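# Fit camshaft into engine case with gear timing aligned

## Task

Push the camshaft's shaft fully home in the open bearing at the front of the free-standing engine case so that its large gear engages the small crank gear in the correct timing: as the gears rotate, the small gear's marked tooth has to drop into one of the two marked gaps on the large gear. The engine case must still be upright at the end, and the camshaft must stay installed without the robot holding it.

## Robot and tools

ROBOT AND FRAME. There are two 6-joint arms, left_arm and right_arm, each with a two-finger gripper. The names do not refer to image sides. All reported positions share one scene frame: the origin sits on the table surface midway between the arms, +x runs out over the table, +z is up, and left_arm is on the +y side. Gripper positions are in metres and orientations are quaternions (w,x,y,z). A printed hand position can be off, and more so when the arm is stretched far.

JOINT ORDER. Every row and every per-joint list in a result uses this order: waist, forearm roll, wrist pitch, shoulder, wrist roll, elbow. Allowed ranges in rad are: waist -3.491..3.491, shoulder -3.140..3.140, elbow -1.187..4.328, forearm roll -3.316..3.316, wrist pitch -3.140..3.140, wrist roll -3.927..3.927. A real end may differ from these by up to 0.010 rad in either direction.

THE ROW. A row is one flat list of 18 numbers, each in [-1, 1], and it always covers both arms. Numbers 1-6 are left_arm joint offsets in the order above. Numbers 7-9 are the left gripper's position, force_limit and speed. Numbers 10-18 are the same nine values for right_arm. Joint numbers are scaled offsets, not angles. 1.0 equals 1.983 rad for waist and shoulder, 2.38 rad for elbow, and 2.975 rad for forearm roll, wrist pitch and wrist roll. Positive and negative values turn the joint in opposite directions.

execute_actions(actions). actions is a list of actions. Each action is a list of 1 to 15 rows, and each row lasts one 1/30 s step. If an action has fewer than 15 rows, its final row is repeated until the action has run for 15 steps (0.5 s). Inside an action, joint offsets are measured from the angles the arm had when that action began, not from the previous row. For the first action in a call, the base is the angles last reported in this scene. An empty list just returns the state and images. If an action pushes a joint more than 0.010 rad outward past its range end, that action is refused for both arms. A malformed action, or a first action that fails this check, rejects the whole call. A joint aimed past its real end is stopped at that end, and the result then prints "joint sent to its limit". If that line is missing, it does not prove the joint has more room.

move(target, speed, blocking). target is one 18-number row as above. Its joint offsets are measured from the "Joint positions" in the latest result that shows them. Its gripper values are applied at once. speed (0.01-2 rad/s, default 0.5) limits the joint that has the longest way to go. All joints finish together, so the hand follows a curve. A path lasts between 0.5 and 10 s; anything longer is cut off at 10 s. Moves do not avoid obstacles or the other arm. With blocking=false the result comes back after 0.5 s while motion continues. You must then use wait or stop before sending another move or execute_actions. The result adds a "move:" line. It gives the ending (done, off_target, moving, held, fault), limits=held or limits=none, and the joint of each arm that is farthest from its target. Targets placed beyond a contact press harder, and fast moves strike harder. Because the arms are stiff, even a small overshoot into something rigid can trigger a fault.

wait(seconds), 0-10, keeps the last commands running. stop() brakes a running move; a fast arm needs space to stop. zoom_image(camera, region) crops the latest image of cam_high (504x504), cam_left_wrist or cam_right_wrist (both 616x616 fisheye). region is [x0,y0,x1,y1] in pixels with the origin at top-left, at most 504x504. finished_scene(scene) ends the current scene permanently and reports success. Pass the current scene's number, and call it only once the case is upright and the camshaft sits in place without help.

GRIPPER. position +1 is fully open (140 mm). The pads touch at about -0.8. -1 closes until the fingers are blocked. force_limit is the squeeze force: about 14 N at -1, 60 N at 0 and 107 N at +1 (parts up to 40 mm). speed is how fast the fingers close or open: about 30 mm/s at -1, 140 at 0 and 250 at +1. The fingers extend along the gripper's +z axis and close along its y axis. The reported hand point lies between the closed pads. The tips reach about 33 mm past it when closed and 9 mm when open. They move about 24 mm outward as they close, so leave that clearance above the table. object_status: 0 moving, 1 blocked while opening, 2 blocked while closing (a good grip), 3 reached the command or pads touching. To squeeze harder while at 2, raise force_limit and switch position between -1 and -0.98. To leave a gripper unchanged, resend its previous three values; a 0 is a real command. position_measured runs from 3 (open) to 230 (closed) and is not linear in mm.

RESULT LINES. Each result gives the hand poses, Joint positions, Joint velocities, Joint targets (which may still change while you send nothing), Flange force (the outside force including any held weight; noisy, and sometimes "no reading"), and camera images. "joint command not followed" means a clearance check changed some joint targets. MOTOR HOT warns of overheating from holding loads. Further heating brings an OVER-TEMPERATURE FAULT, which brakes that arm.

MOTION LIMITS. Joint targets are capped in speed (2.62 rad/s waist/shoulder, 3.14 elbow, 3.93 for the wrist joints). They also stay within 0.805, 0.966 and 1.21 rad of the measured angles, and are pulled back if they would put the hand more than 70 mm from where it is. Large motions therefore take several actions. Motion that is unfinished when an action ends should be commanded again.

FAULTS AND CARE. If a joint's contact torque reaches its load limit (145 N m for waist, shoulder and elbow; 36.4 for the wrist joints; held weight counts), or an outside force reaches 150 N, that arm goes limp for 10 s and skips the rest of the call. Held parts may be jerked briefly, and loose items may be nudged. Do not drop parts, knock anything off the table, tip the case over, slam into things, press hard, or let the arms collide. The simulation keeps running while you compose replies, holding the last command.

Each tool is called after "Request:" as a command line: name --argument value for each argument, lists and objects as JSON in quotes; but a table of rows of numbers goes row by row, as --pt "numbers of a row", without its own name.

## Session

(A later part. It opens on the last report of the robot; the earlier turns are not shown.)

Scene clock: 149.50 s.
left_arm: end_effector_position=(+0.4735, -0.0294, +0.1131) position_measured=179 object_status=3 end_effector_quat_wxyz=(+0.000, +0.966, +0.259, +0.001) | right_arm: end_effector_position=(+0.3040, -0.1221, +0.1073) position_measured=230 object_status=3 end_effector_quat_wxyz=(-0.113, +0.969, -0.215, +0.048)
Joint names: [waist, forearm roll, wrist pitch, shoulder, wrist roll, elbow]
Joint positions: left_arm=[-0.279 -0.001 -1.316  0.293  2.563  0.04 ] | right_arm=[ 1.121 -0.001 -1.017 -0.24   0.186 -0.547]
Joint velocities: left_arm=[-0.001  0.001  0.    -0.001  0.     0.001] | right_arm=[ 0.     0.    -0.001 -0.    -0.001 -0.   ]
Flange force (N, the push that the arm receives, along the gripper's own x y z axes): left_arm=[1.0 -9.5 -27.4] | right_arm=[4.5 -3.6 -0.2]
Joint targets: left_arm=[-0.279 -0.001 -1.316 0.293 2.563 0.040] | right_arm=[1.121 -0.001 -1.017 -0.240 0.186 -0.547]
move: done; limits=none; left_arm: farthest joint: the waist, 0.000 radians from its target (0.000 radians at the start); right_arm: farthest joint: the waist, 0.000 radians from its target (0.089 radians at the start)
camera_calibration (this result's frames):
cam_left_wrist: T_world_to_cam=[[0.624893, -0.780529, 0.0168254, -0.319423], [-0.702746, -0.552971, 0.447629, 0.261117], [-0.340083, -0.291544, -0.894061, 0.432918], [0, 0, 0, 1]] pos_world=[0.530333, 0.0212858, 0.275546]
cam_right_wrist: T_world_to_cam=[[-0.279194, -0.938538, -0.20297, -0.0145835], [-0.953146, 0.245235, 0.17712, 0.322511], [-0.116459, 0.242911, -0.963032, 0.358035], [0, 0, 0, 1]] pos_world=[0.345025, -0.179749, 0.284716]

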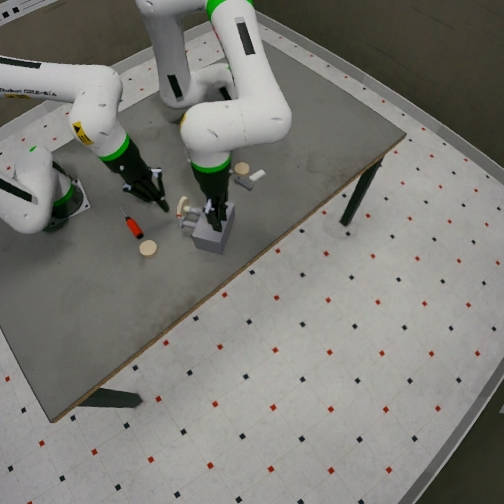

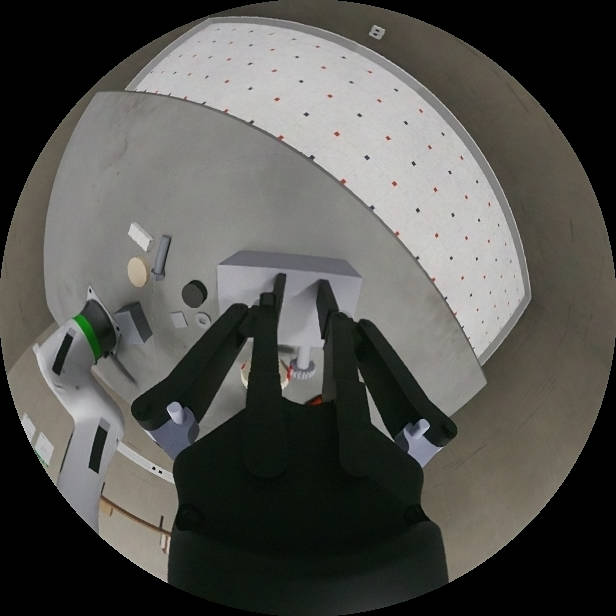

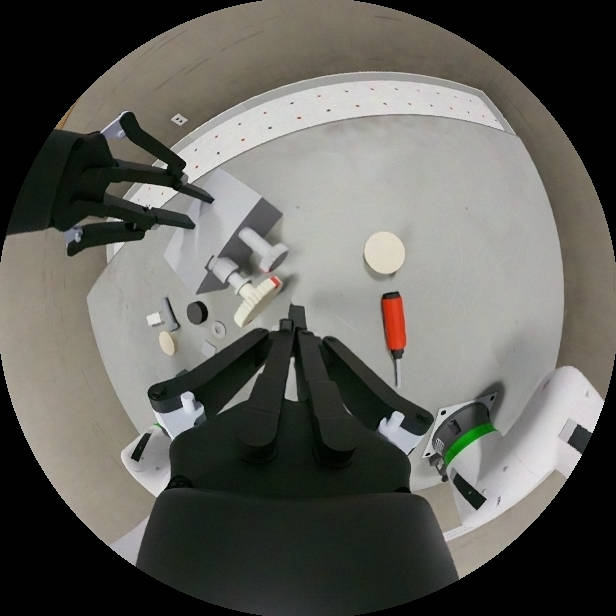

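Request:
move --target '[0,0,0,0,0,0,-0.4,0,0,0.08,0,0.1,-0.12,0,-0.13,-0.85,-1,0]' --speed 0.3

Scene clock: 151.03 s.
left_arm: end_effector_position=(+0.4735, -0.0294, +0.1131) position_measured=179 object_status=3 end_effector_quat_wxyz=(+0.000, +0.966, +0.259, +0.001) | right_arm: end_effector_position=(+0.2488, -0.0952, +0.0725) position_measured=230 object_status=3 end_effector_quat_wxyz=(-0.222, +0.963, -0.135, +0.074)
Joint names: [waist, forearm roll, wrist pitch, shoulder, wrist roll, elbow]
Joint positions: left_arm=[-0.279 -0.001 -1.316  0.293  2.563  0.04 ] | right_arm=[ 1.28  -0.001 -0.719 -0.478  0.186 -0.857]
Joint velocities: left_arm=[-0.001 -0.     0.001  0.    -0.001  0.   ] | right_arm=[ 0.    -0.    -0.001 -0.    -0.001 -0.001]
Flange force (N, the push that the arm receives, along the gripper's own x y z axes): left_arm=[-0.1 -9.5 -28.7] | right_arm=no reading
Joint targets: left_arm=[-0.279 -0.001 -1.316 0.293 2.563 0.040] | right_arm=[1.280 -0.001 -0.719 -0.478 0.186 -0.857]
move: done; limits=none; left_arm: farthest joint: the waist, 0.000 radians from its target (0.000 radians at the start); right_arm: farthest joint: the waist, 0.000 radians from its target (0.159 radians at the start)
camera_calibration (this result's frames):
cam_left_wrist: T_world_to_cam=[[0.624893, -0.780529, 0.0168253, -0.319423], [-0.702746, -0.552971, 0.447629, 0.261117], [-0.340083, -0.291544, -0.894061, 0.432918], [0, 0, 0, 1]] pos_world=[0.530333, 0.0212858, 0.275546]
cam_right_wrist: T_world_to_cam=[[-0.0968128, -0.909071, -0.405238, -0.0397472], [-0.993605, 0.064502, 0.0926784, 0.268411], [-0.0581125, 0.411619, -0.909501, 0.309248], [0, 0, 0, 1]] pos_world=[0.280817, -0.180738, 0.240279]

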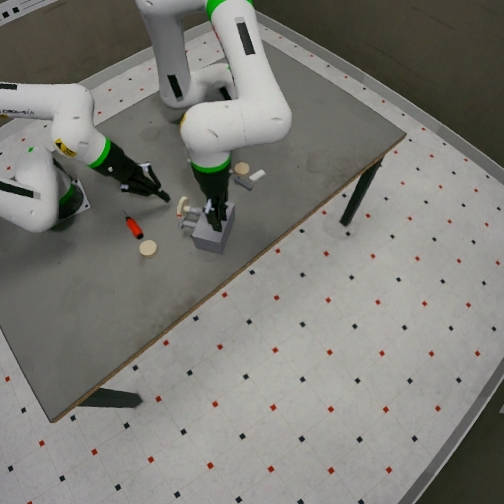

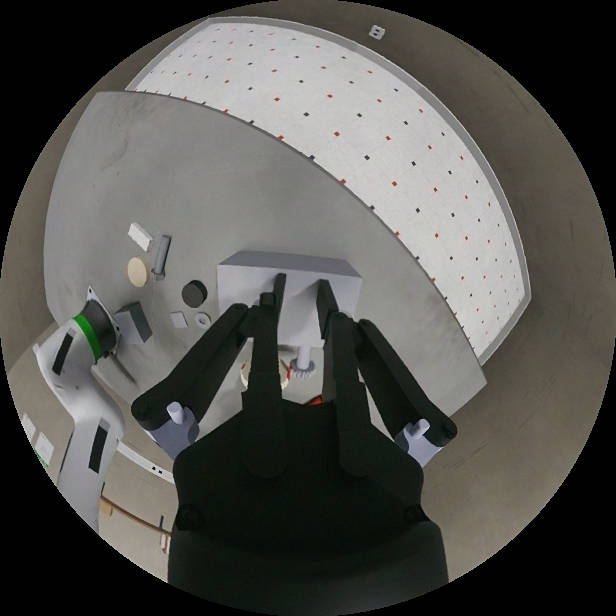

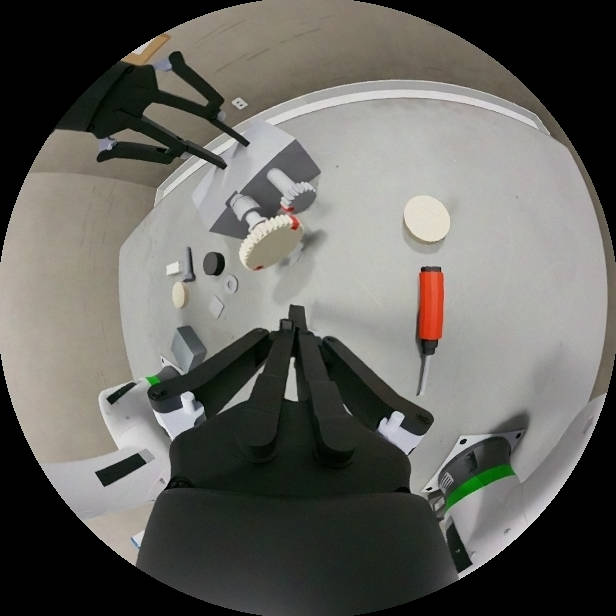

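Request:
zoom_image --camera "cam_right_wrist" --region '[225,170,330,275]'

Region (225, 170, 330, 275) of cam_right_wrist's 616x616 image, scaled by 4.800, with more detail than that image has.

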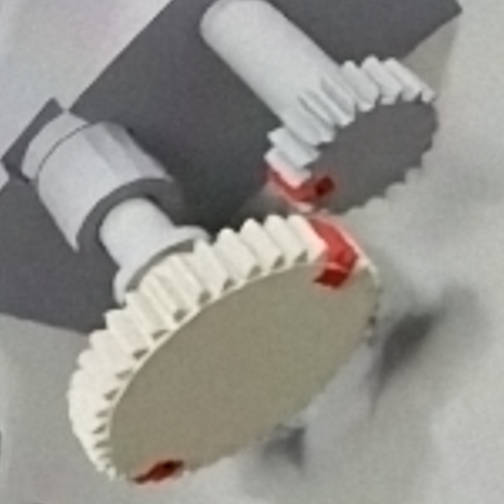

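Request:
move --target '[0,0,0,0,0,0,-0.4,0,0,-0.0751,0,-0.1126,0.1906,-0.178,0.1718,-0.85,-1,0]' --speed 0.3

Request:
move --target '[0,0,0,0,0,0,-0.4,0,0,0,0,0,0,0,0,-0.35,-1,-1]'

Request:
zoom_image --camera "cam_right_wrist" --region '[190,240,310,360]'

Request:
zoom_image --camera "cam_left_wrist" --region '[230,320,340,430]'

Scene clock: 153.67 s.
left_arm: end_effector_position=(+0.4735, -0.0294, +0.1131) position_measured=179 object_status=3 end_effector_quat_wxyz=(+0.000, +0.966, +0.259, +0.001) | right_arm: end_effector_position=(+0.3152, -0.0994, +0.0947) position_measured=230 object_status=3 end_effector_quat_wxyz=(-0.083, +0.885, -0.459, +0.011)
Joint names: [waist, forearm roll, wrist pitch, shoulder, wrist roll, elbow]
Joint positions: left_arm=[-0.279 -0.001 -1.316  0.293  2.563  0.04 ] | right_arm=[ 1.131 -0.001 -1.054 -0.1   -0.344 -0.448]
Joint velocities: left_arm=[ 0.     0.    -0.001 -0.001  0.     0.001] | right_arm=[ 0.    -0.001  0.001  0.    -0.001  0.001]
Flange force (N, the push that the arm receives, along the gripper's own x y z axes): left_arm=[-0.6 -9.2 -25.5] | right_arm=[0.7 -3.5 -1.1]
Joint targets: left_arm=[-0.279 -0.001 -1.316 0.293 2.563 0.040] | right_arm=[1.131 -0.001 -1.054 -0.100 -0.344 -0.448]
move: done; limits=none; left_arm: farthest joint: the waist, 0.000 radians from its target (0.000 radians at the start); right_arm: farthest joint: the waist, 0.000 radians from its target (0.149 radians at the start)
camera_calibration (this result's frames):
cam_left_wrist: T_world_to_cam=[[0.624894, -0.780528, 0.0168252, -0.319423], [-0.702745, -0.552971, 0.447629, 0.261117], [-0.340083, -0.291544, -0.894061, 0.432918], [0, 0, 0, 1]] pos_world=[0.530333, 0.0212859, 0.275546]
cam_right_wrist: T_world_to_cam=[[-0.722972, -0.677527, -0.135162, 0.166695], [-0.682814, 0.670926, 0.289176, 0.276323], [-0.105241, 0.301357, -0.947686, 0.34257], [0, 0, 0, 1]] pos_world=[0.345246, -0.175687, 0.267273]

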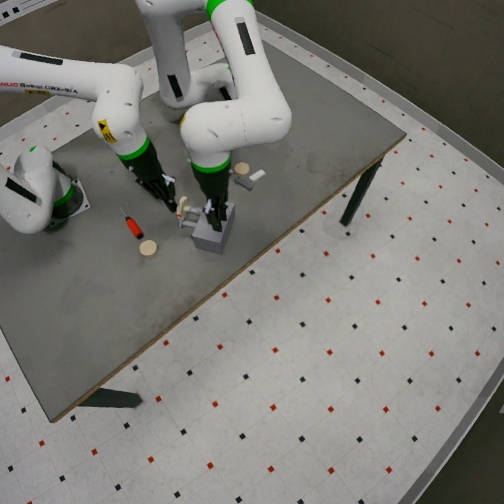

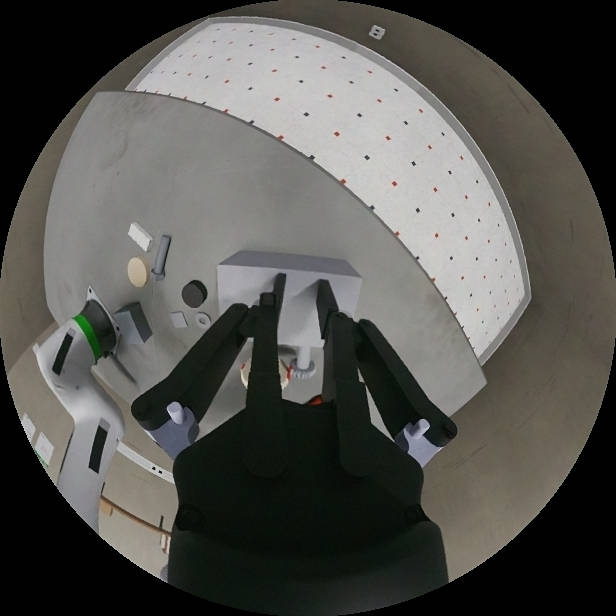

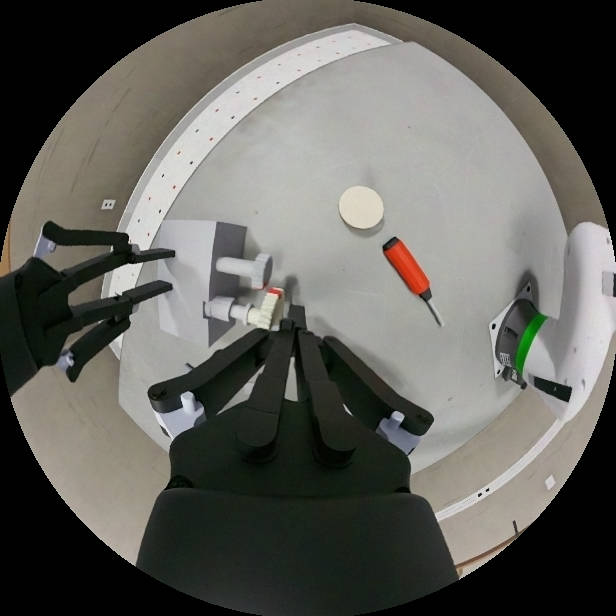

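Scene clock: 155.07 s.
left_arm: end_effector_position=(+0.4735, -0.0294, +0.1131) position_measured=179 object_status=3 end_effector_quat_wxyz=(+0.000, +0.966, +0.259, +0.001) | right_arm: end_effector_position=(+0.3152, -0.0994, +0.0947) position_measured=173 object_status=0 end_effector_quat_wxyz=(-0.083, +0.885, -0.459, +0.011)
Joint names: [waist, forearm roll, wrist pitch, shoulder, wrist roll, elbow]
Joint positions: left_arm=[-0.279 -0.001 -1.316  0.293  2.563  0.04 ] | right_arm=[ 1.131 -0.001 -1.054 -0.1   -0.344 -0.448]
Joint velocities: left_arm=[ 0.002  0.001 -0.001 -0.     0.     0.   ] | right_arm=[ 0.001  0.    -0.     0.    -0.     0.   ]
Flange force (N, the push that the arm receives, along the gripper's own x y z axes): left_arm=[1.9 -4.7 -28.5] | right_arm=[1.7 -2.6 -0.8]
Joint targets: left_arm=[-0.279 -0.001 -1.316 0.293 2.563 0.040] | right_arm=[1.131 -0.001 -1.054 -0.100 -0.344 -0.448]
move: done; limits=none; left_arm: farthest joint: the waist, 0.000 radians from its target (0.000 radians at the start); right_arm: farthest joint: the waist, 0.000 radians from its target (0.000 radians at the start)
camera_calibration (this result's frames):
cam_left_wrist: T_world_to_cam=[[0.624894, -0.780529, 0.0168252, -0.319423], [-0.702745, -0.552971, 0.447629, 0.261117], [-0.340083, -0.291544, -0.894061, 0.432918], [0, 0, 0, 1]] pos_world=[0.530333, 0.0212859, 0.275546]
cam_right_wrist: T_world_to_cam=[[-0.722986, -0.677526, -0.135091, 0.166669], [-0.682792, 0.670946, 0.289181, 0.276319], [-0.105289, 0.301313, -0.947694, 0.342579], [0, 0, 0, 1]] pos_world=[0.345238, -0.175696, 0.267269]

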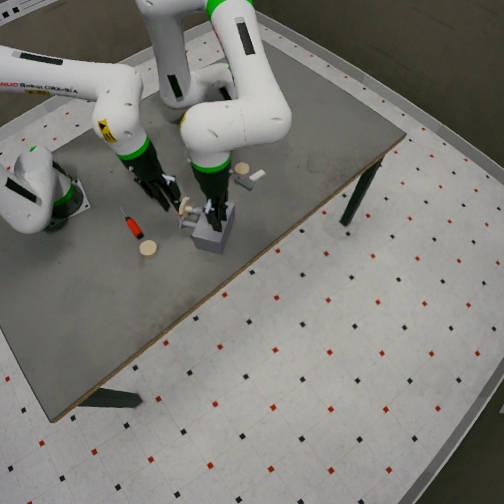

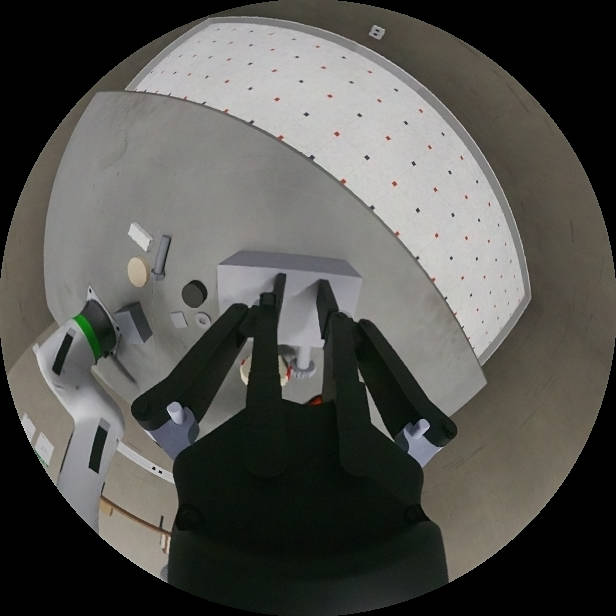

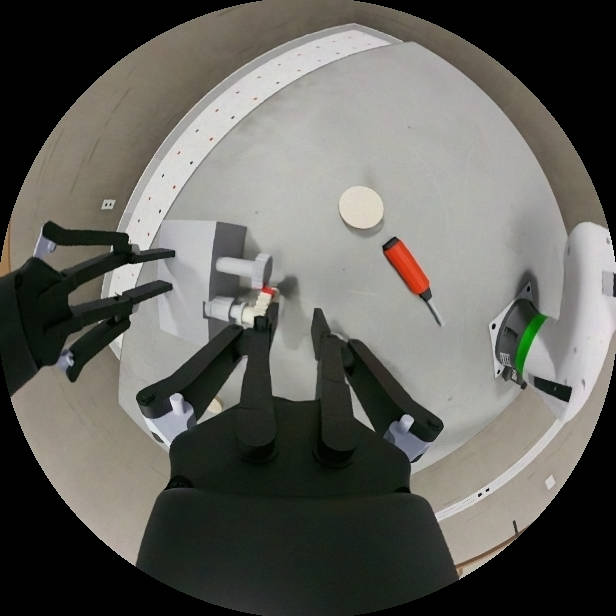

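Region (190, 240, 310, 360) of cam_right_wrist's 616x616 image, scaled by 4.200, with more detail than that image has.

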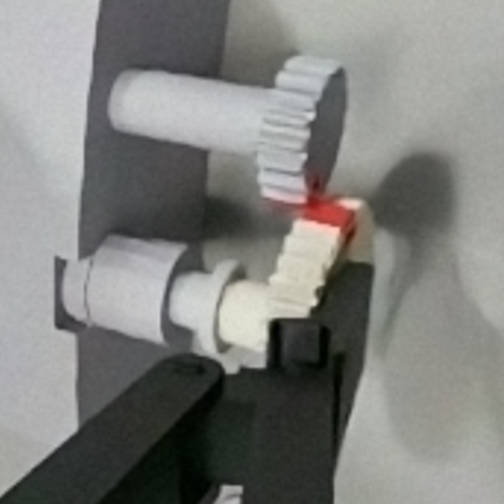

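Region (230, 320, 340, 430) of cam_left_wrist's 616x616 image, scaled by 4.582, with more detail than that image has.

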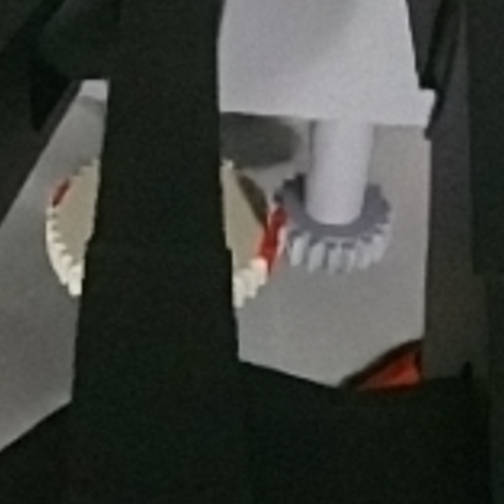

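Meshing. Push home, then view.

Request:
move --target '[0,0,0,0,0,0,-0.4,0,0,0,0,0,0,0,0,0.0,-1,-1]'

Request:
move --target '[0,0,0,0,0,0,-0.4,0,0,0,0,0,0,0,0,-0.85,-1,0.5]'

Request:
move --target '[0,0,0,0,0,0,-0.4,0,0,0.0751,0,0.1126,-0.1906,0.178,-0.1718,-0.85,-1,0]' --speed 0.4

Request:
zoom_image --camera "cam_right_wrist" --region '[225,170,330,275]'

Scene clock: 156.40 s.
left_arm: end_effector_position=(+0.4735, -0.0294, +0.1132) position_measured=179 object_status=3 end_effector_quat_wxyz=(+0.000, +0.966, +0.259, +0.001) | right_arm: end_effector_position=(+0.3150, -0.0997, +0.0946) position_measured=129 object_status=0 end_effector_quat_wxyz=(-0.083, +0.885, -0.459, +0.011)
Joint names: [waist, forearm roll, wrist pitch, shoulder, wrist roll, elbow]
Joint positions: left_arm=[-0.279 -0.001 -1.316  0.293  2.563  0.04 ] | right_arm=[ 1.131 -0.001 -1.055 -0.1   -0.344 -0.448]
Joint velocities: left_arm=[-0.001  0.     0.002 -0.001 -0.001  0.001] | right_arm=[-0.     0.    -0.001  0.    -0.001  0.   ]
Flange force (N, the push that the arm receives, along the gripper's own x y z axes): left_arm=[12.7 -9.8 -27.5] | right_arm=[-0.3 25.7 -1.7]
Joint targets: left_arm=[-0.279 -0.001 -1.316 0.293 2.563 0.040] | right_arm=[1.131 -0.001 -1.054 -0.100 -0.344 -0.448]
move: done; limits=none; left_arm: farthest joint: the waist, 0.000 radians from its target (0.000 radians at the start); right_arm: farthest joint: the wrist pitch, 0.001 radians from its target (0.000 radians at the start)
camera_calibration (this result's frames):
cam_left_wrist: T_world_to_cam=[[0.624893, -0.780528, 0.0168503, -0.319438], [-0.702756, -0.552966, 0.447619, 0.261123], [-0.340061, -0.291556, -0.894066, 0.43292], [0, 0, 0, 1]] pos_world=[0.53034, 0.0212821, 0.275558]
cam_right_wrist: T_world_to_cam=[[-0.723084, -0.677579, -0.134301, 0.166311], [-0.682611, 0.671142, 0.289155, 0.276335], [-0.10579, 0.300759, -0.947815, 0.342616], [0, 0, 0, 1]] pos_world=[0.345131, -0.175816, 0.267169]

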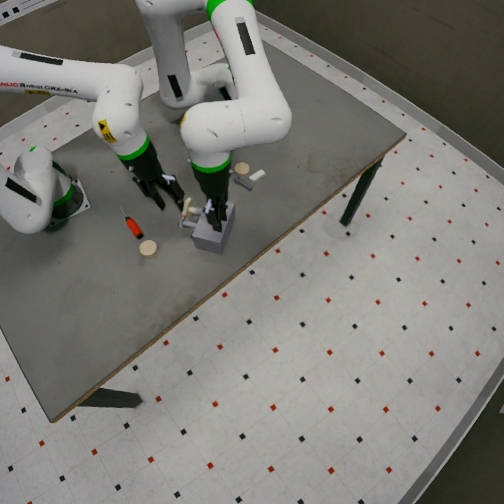

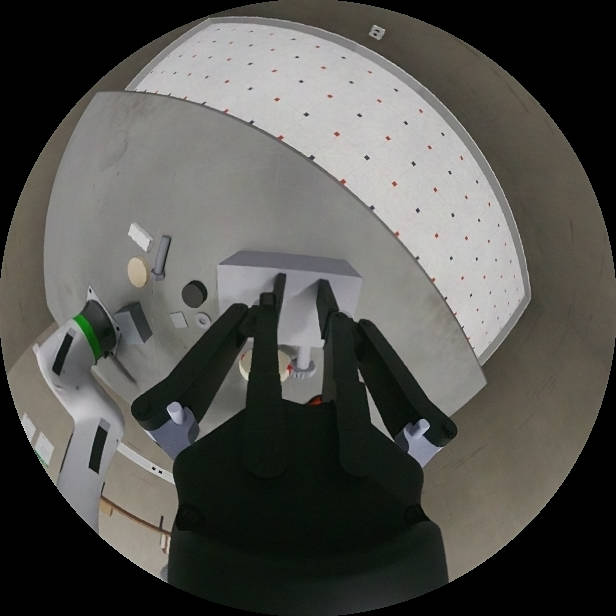

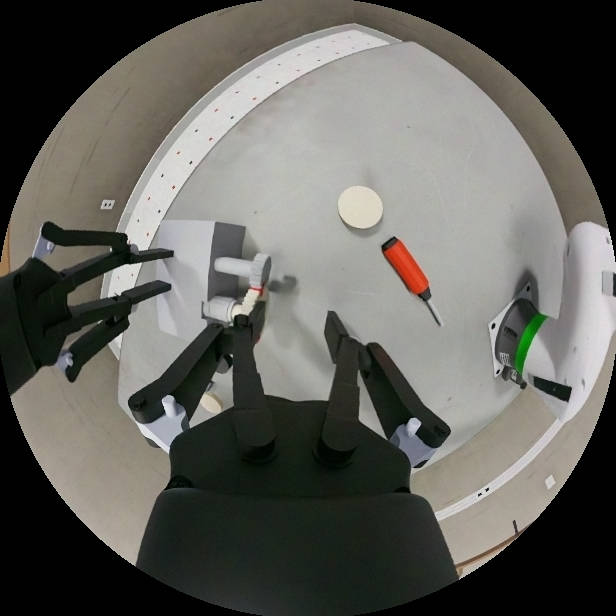

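Scene clock: 156.97 s.
left_arm: end_effector_position=(+0.4735, -0.0294, +0.1132) position_measured=179 object_status=3 end_effector_quat_wxyz=(+0.000, +0.966, +0.259, +0.001) | right_arm: end_effector_position=(+0.3150, -0.0997, +0.0946) position_measured=230 object_status=3 end_effector_quat_wxyz=(-0.083, +0.885, -0.459, +0.011)
Joint names: [waist, forearm roll, wrist pitch, shoulder, wrist roll, elbow]
Joint positions: left_arm=[-0.279 -0.001 -1.316  0.293  2.563  0.04 ] | right_arm=[ 1.131 -0.001 -1.055 -0.1   -0.344 -0.448]
Joint velocities: left_arm=[-0.001 -0.001  0.001  0.    -0.     0.   ] | right_arm=[ 0.    -0.002 -0.001 -0.     0.001  0.   ]
Flange force (N, the push that the arm receives, along the gripper's own x y z axes): left_arm=[9.5 -7.4 -28.1] | right_arm=[1.1 -3.1 -1.6]
Joint targets: left_arm=[-0.279 -0.001 -1.316 0.293 2.563 0.040] | right_arm=[1.131 -0.001 -1.055 -0.100 -0.344 -0.448]
move: done; limits=none; left_arm: farthest joint: the waist, 0.000 radians from its target (0.000 radians at the start); right_arm: farthest joint: the waist, 0.000 radians from its target (0.000 radians at the start)
camera_calibration (this result's frames):
cam_left_wrist: T_world_to_cam=[[0.624893, -0.780529, 0.01685, -0.319438], [-0.702756, -0.552965, 0.447619, 0.261123], [-0.340062, -0.291555, -0.894066, 0.432921], [0, 0, 0, 1]] pos_world=[0.53034, 0.0212821, 0.275558]
cam_right_wrist: T_world_to_cam=[[-0.723082, -0.677576, -0.134325, 0.166322], [-0.682616, 0.671136, 0.289158, 0.276333], [-0.105776, 0.300778, -0.94781, 0.342613], [0, 0, 0, 1]] pos_world=[0.345134, -0.175812, 0.26717]

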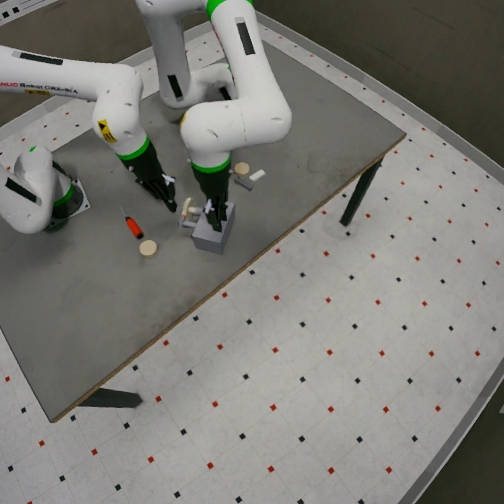

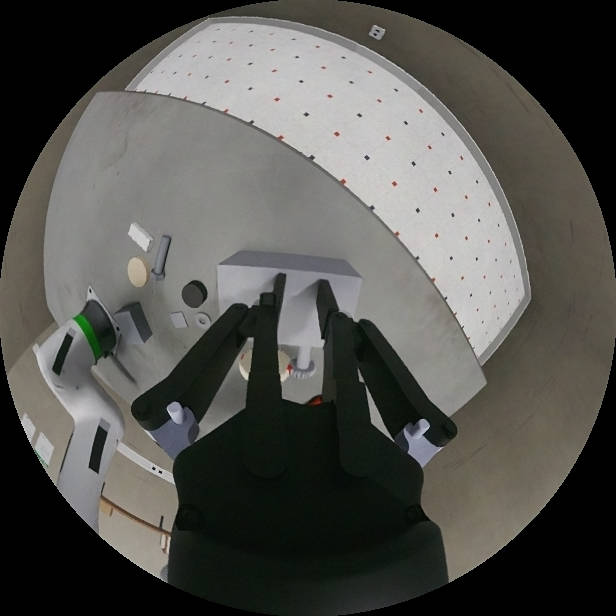

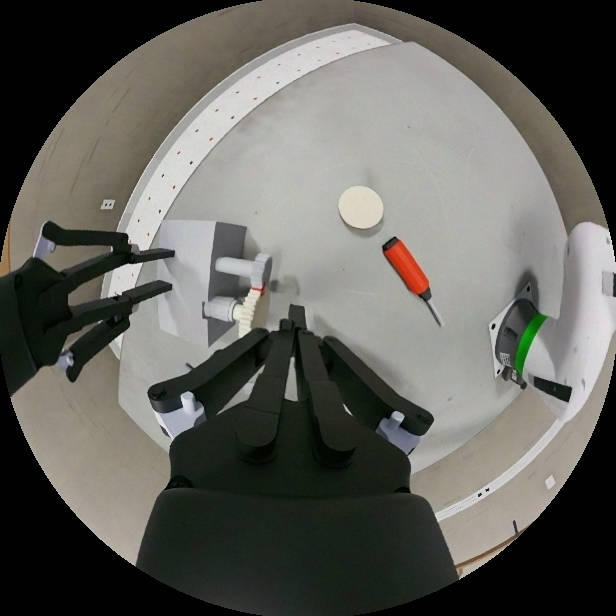

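Scene clock: 158.67 s.
left_arm: end_effector_position=(+0.4735, -0.0294, +0.1132) position_measured=179 object_status=3 end_effector_quat_wxyz=(+0.000, +0.966, +0.259, +0.001) | right_arm: end_effector_position=(+0.2486, -0.0955, +0.0723) position_measured=230 object_status=3 end_effector_quat_wxyz=(-0.222, +0.963, -0.135, +0.074)
Joint names: [waist, forearm roll, wrist pitch, shoulder, wrist roll, elbow]
Joint positions: left_arm=[-0.279 -0.001 -1.316  0.293  2.563  0.04 ] | right_arm=[ 1.28  -0.001 -0.72  -0.478  0.186 -0.857]
Joint velocities: left_arm=[ 0.002 -0.     0.001  0.     0.     0.001] | right_arm=[-0.001 -0.001 -0.    -0.     0.    -0.001]
Flange force (N, the push that the arm receives, along the gripper's own x y z axes): left_arm=[12.8 -1.5 -28.3] | right_arm=no reading
Joint targets: left_arm=[-0.279 -0.001 -1.316 0.293 2.563 0.040] | right_arm=[1.280 -0.001 -0.720 -0.478 0.186 -0.857]
move: done; limits=none; left_arm: farthest joint: the waist, 0.000 radians from its target (0.000 radians at the start); right_arm: farthest joint: the waist, 0.000 radians from its target (0.149 radians at the start)
camera_calibration (this result's frames):
cam_left_wrist: T_world_to_cam=[[0.624893, -0.780529, 0.01685, -0.319438], [-0.702757, -0.552965, 0.447619, 0.261123], [-0.340062, -0.291555, -0.894066, 0.43292], [0, 0, 0, 1]] pos_world=[0.53034, 0.0212821, 0.275558]
cam_right_wrist: T_world_to_cam=[[-0.0970657, -0.909341, -0.404571, -0.0400729], [-0.993555, 0.0646234, 0.0931246, 0.268258], [-0.0585373, 0.411002, -0.909753, 0.309211], [0, 0, 0, 1]] pos_world=[0.28074, -0.180862, 0.240112]

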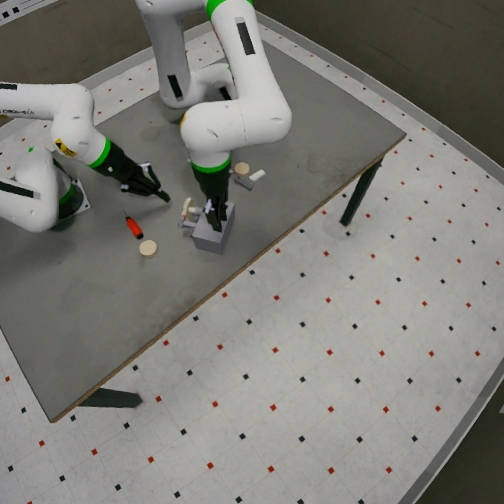

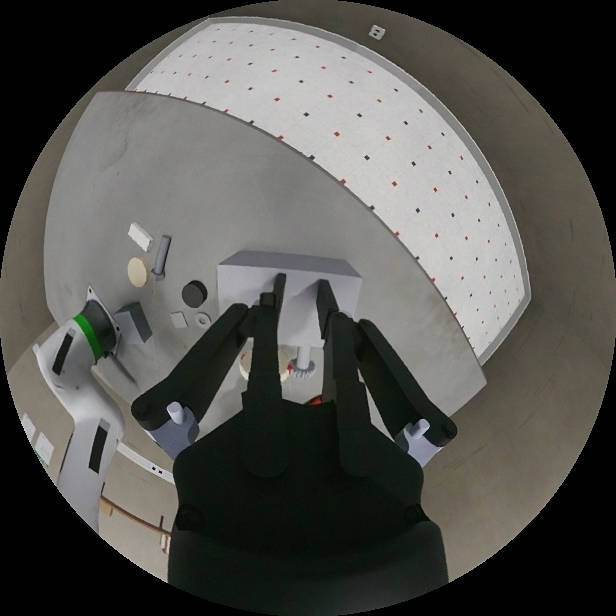

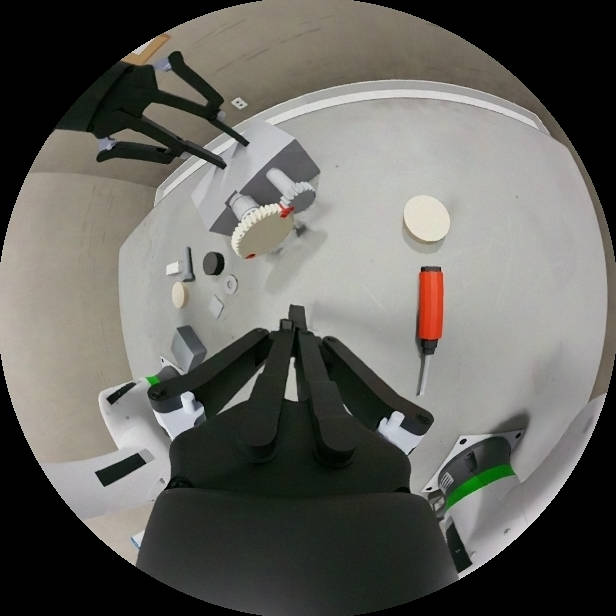

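Region (225, 170, 330, 275) of cam_right_wrist's 616x616 image, scaled by 4.800, with more detail than that image has.

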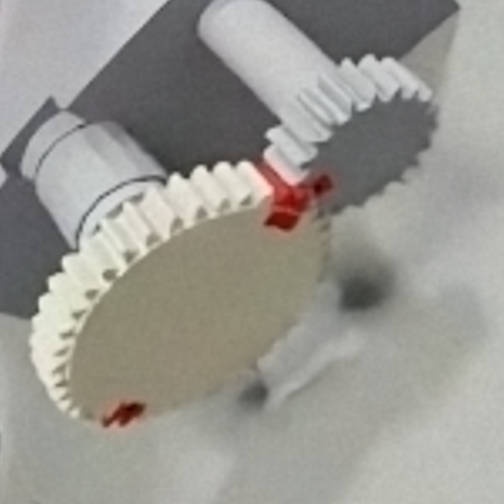

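Request:
move --target '[0,0,-0.03,0,0,0.04,-0.4,0,0,0,0,0,0,0,0,-0.85,-1,0]' --speed 0.2

Request:
finished_scene --scene 1

Scene clock: 159.63 s.
left_arm: end_effector_position=(+0.4829, -0.0341, +0.1532) position_measured=179 object_status=3 end_effector_quat_wxyz=(+0.002, +0.966, +0.259, +0.003) | right_arm: end_effector_position=(+0.2486, -0.0955, +0.0723) position_measured=230 object_status=3 end_effector_quat_wxyz=(-0.222, +0.963, -0.135, +0.074)
Joint names: [waist, forearm roll, wrist pitch, shoulder, wrist roll, elbow]
Joint positions: left_arm=[-0.279 -0.001 -1.405  0.293  2.563  0.135] | right_arm=[ 1.28  -0.001 -0.72  -0.478  0.186 -0.857]
Joint velocities: left_arm=[-0.001  0.     0.002 -0.001  0.    -0.001] | right_arm=[ 0.    -0.001 -0.     0.     0.    -0.   ]
Flange force (N, the push that the arm receives, along the gripper's own x y z axes): left_arm=[1.1 -11.3 6.7] | right_arm=no reading
Joint targets: left_arm=[-0.279 -0.001 -1.405 0.293 2.563 0.135] | right_arm=[1.280 -0.001 -0.720 -0.478 0.186 -0.857]
move: done; limits=none; left_arm: farthest joint: the waist, 0.000 radians from its target (0.000 radians at the start); right_arm: farthest joint: the waist, 0.000 radians from its target (0.000 radians at the start)
camera_calibration (this result's frames):
cam_left_wrist: T_world_to_cam=[[0.624824, -0.780448, 0.0222835, -0.330445], [-0.705115, -0.551797, 0.445346, 0.248672], [-0.335273, -0.293975, -0.895081, 0.468319], [0, 0, 0, 1]] pos_world=[0.538827, 0.0169955, 0.315802]
cam_right_wrist: T_world_to_cam=[[-0.0970539, -0.909346, -0.404561, -0.040088], [-0.993556, 0.0646108, 0.0931254, 0.268251], [-0.0585442, 0.410992, -0.909757, 0.309207], [0, 0, 0, 1]] pos_world=[0.280734, -0.180867, 0.240104]

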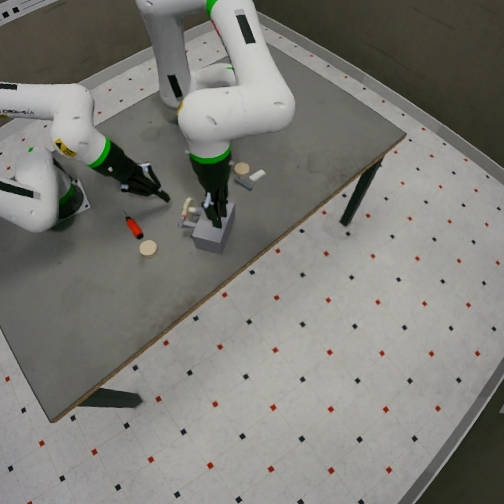

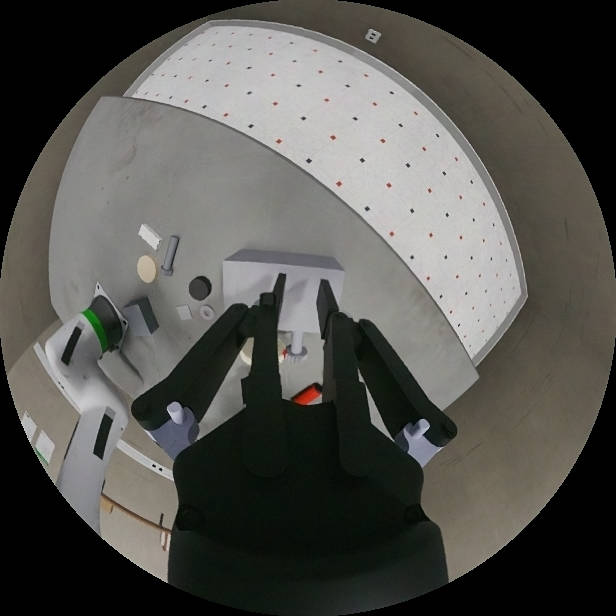

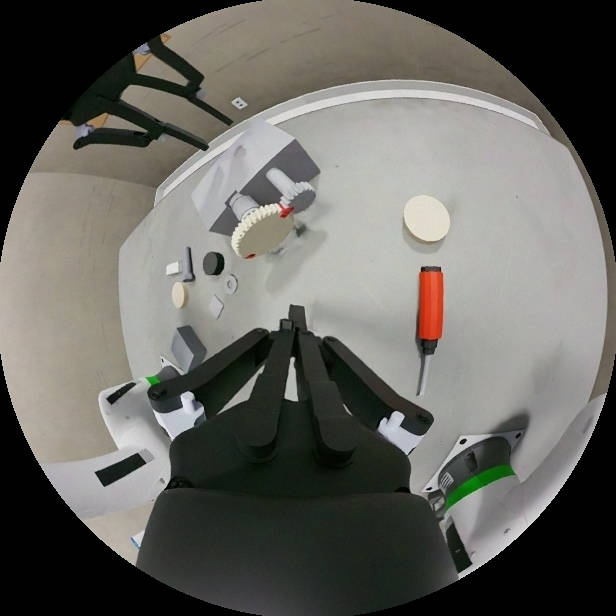

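The scene is finished: the task was done.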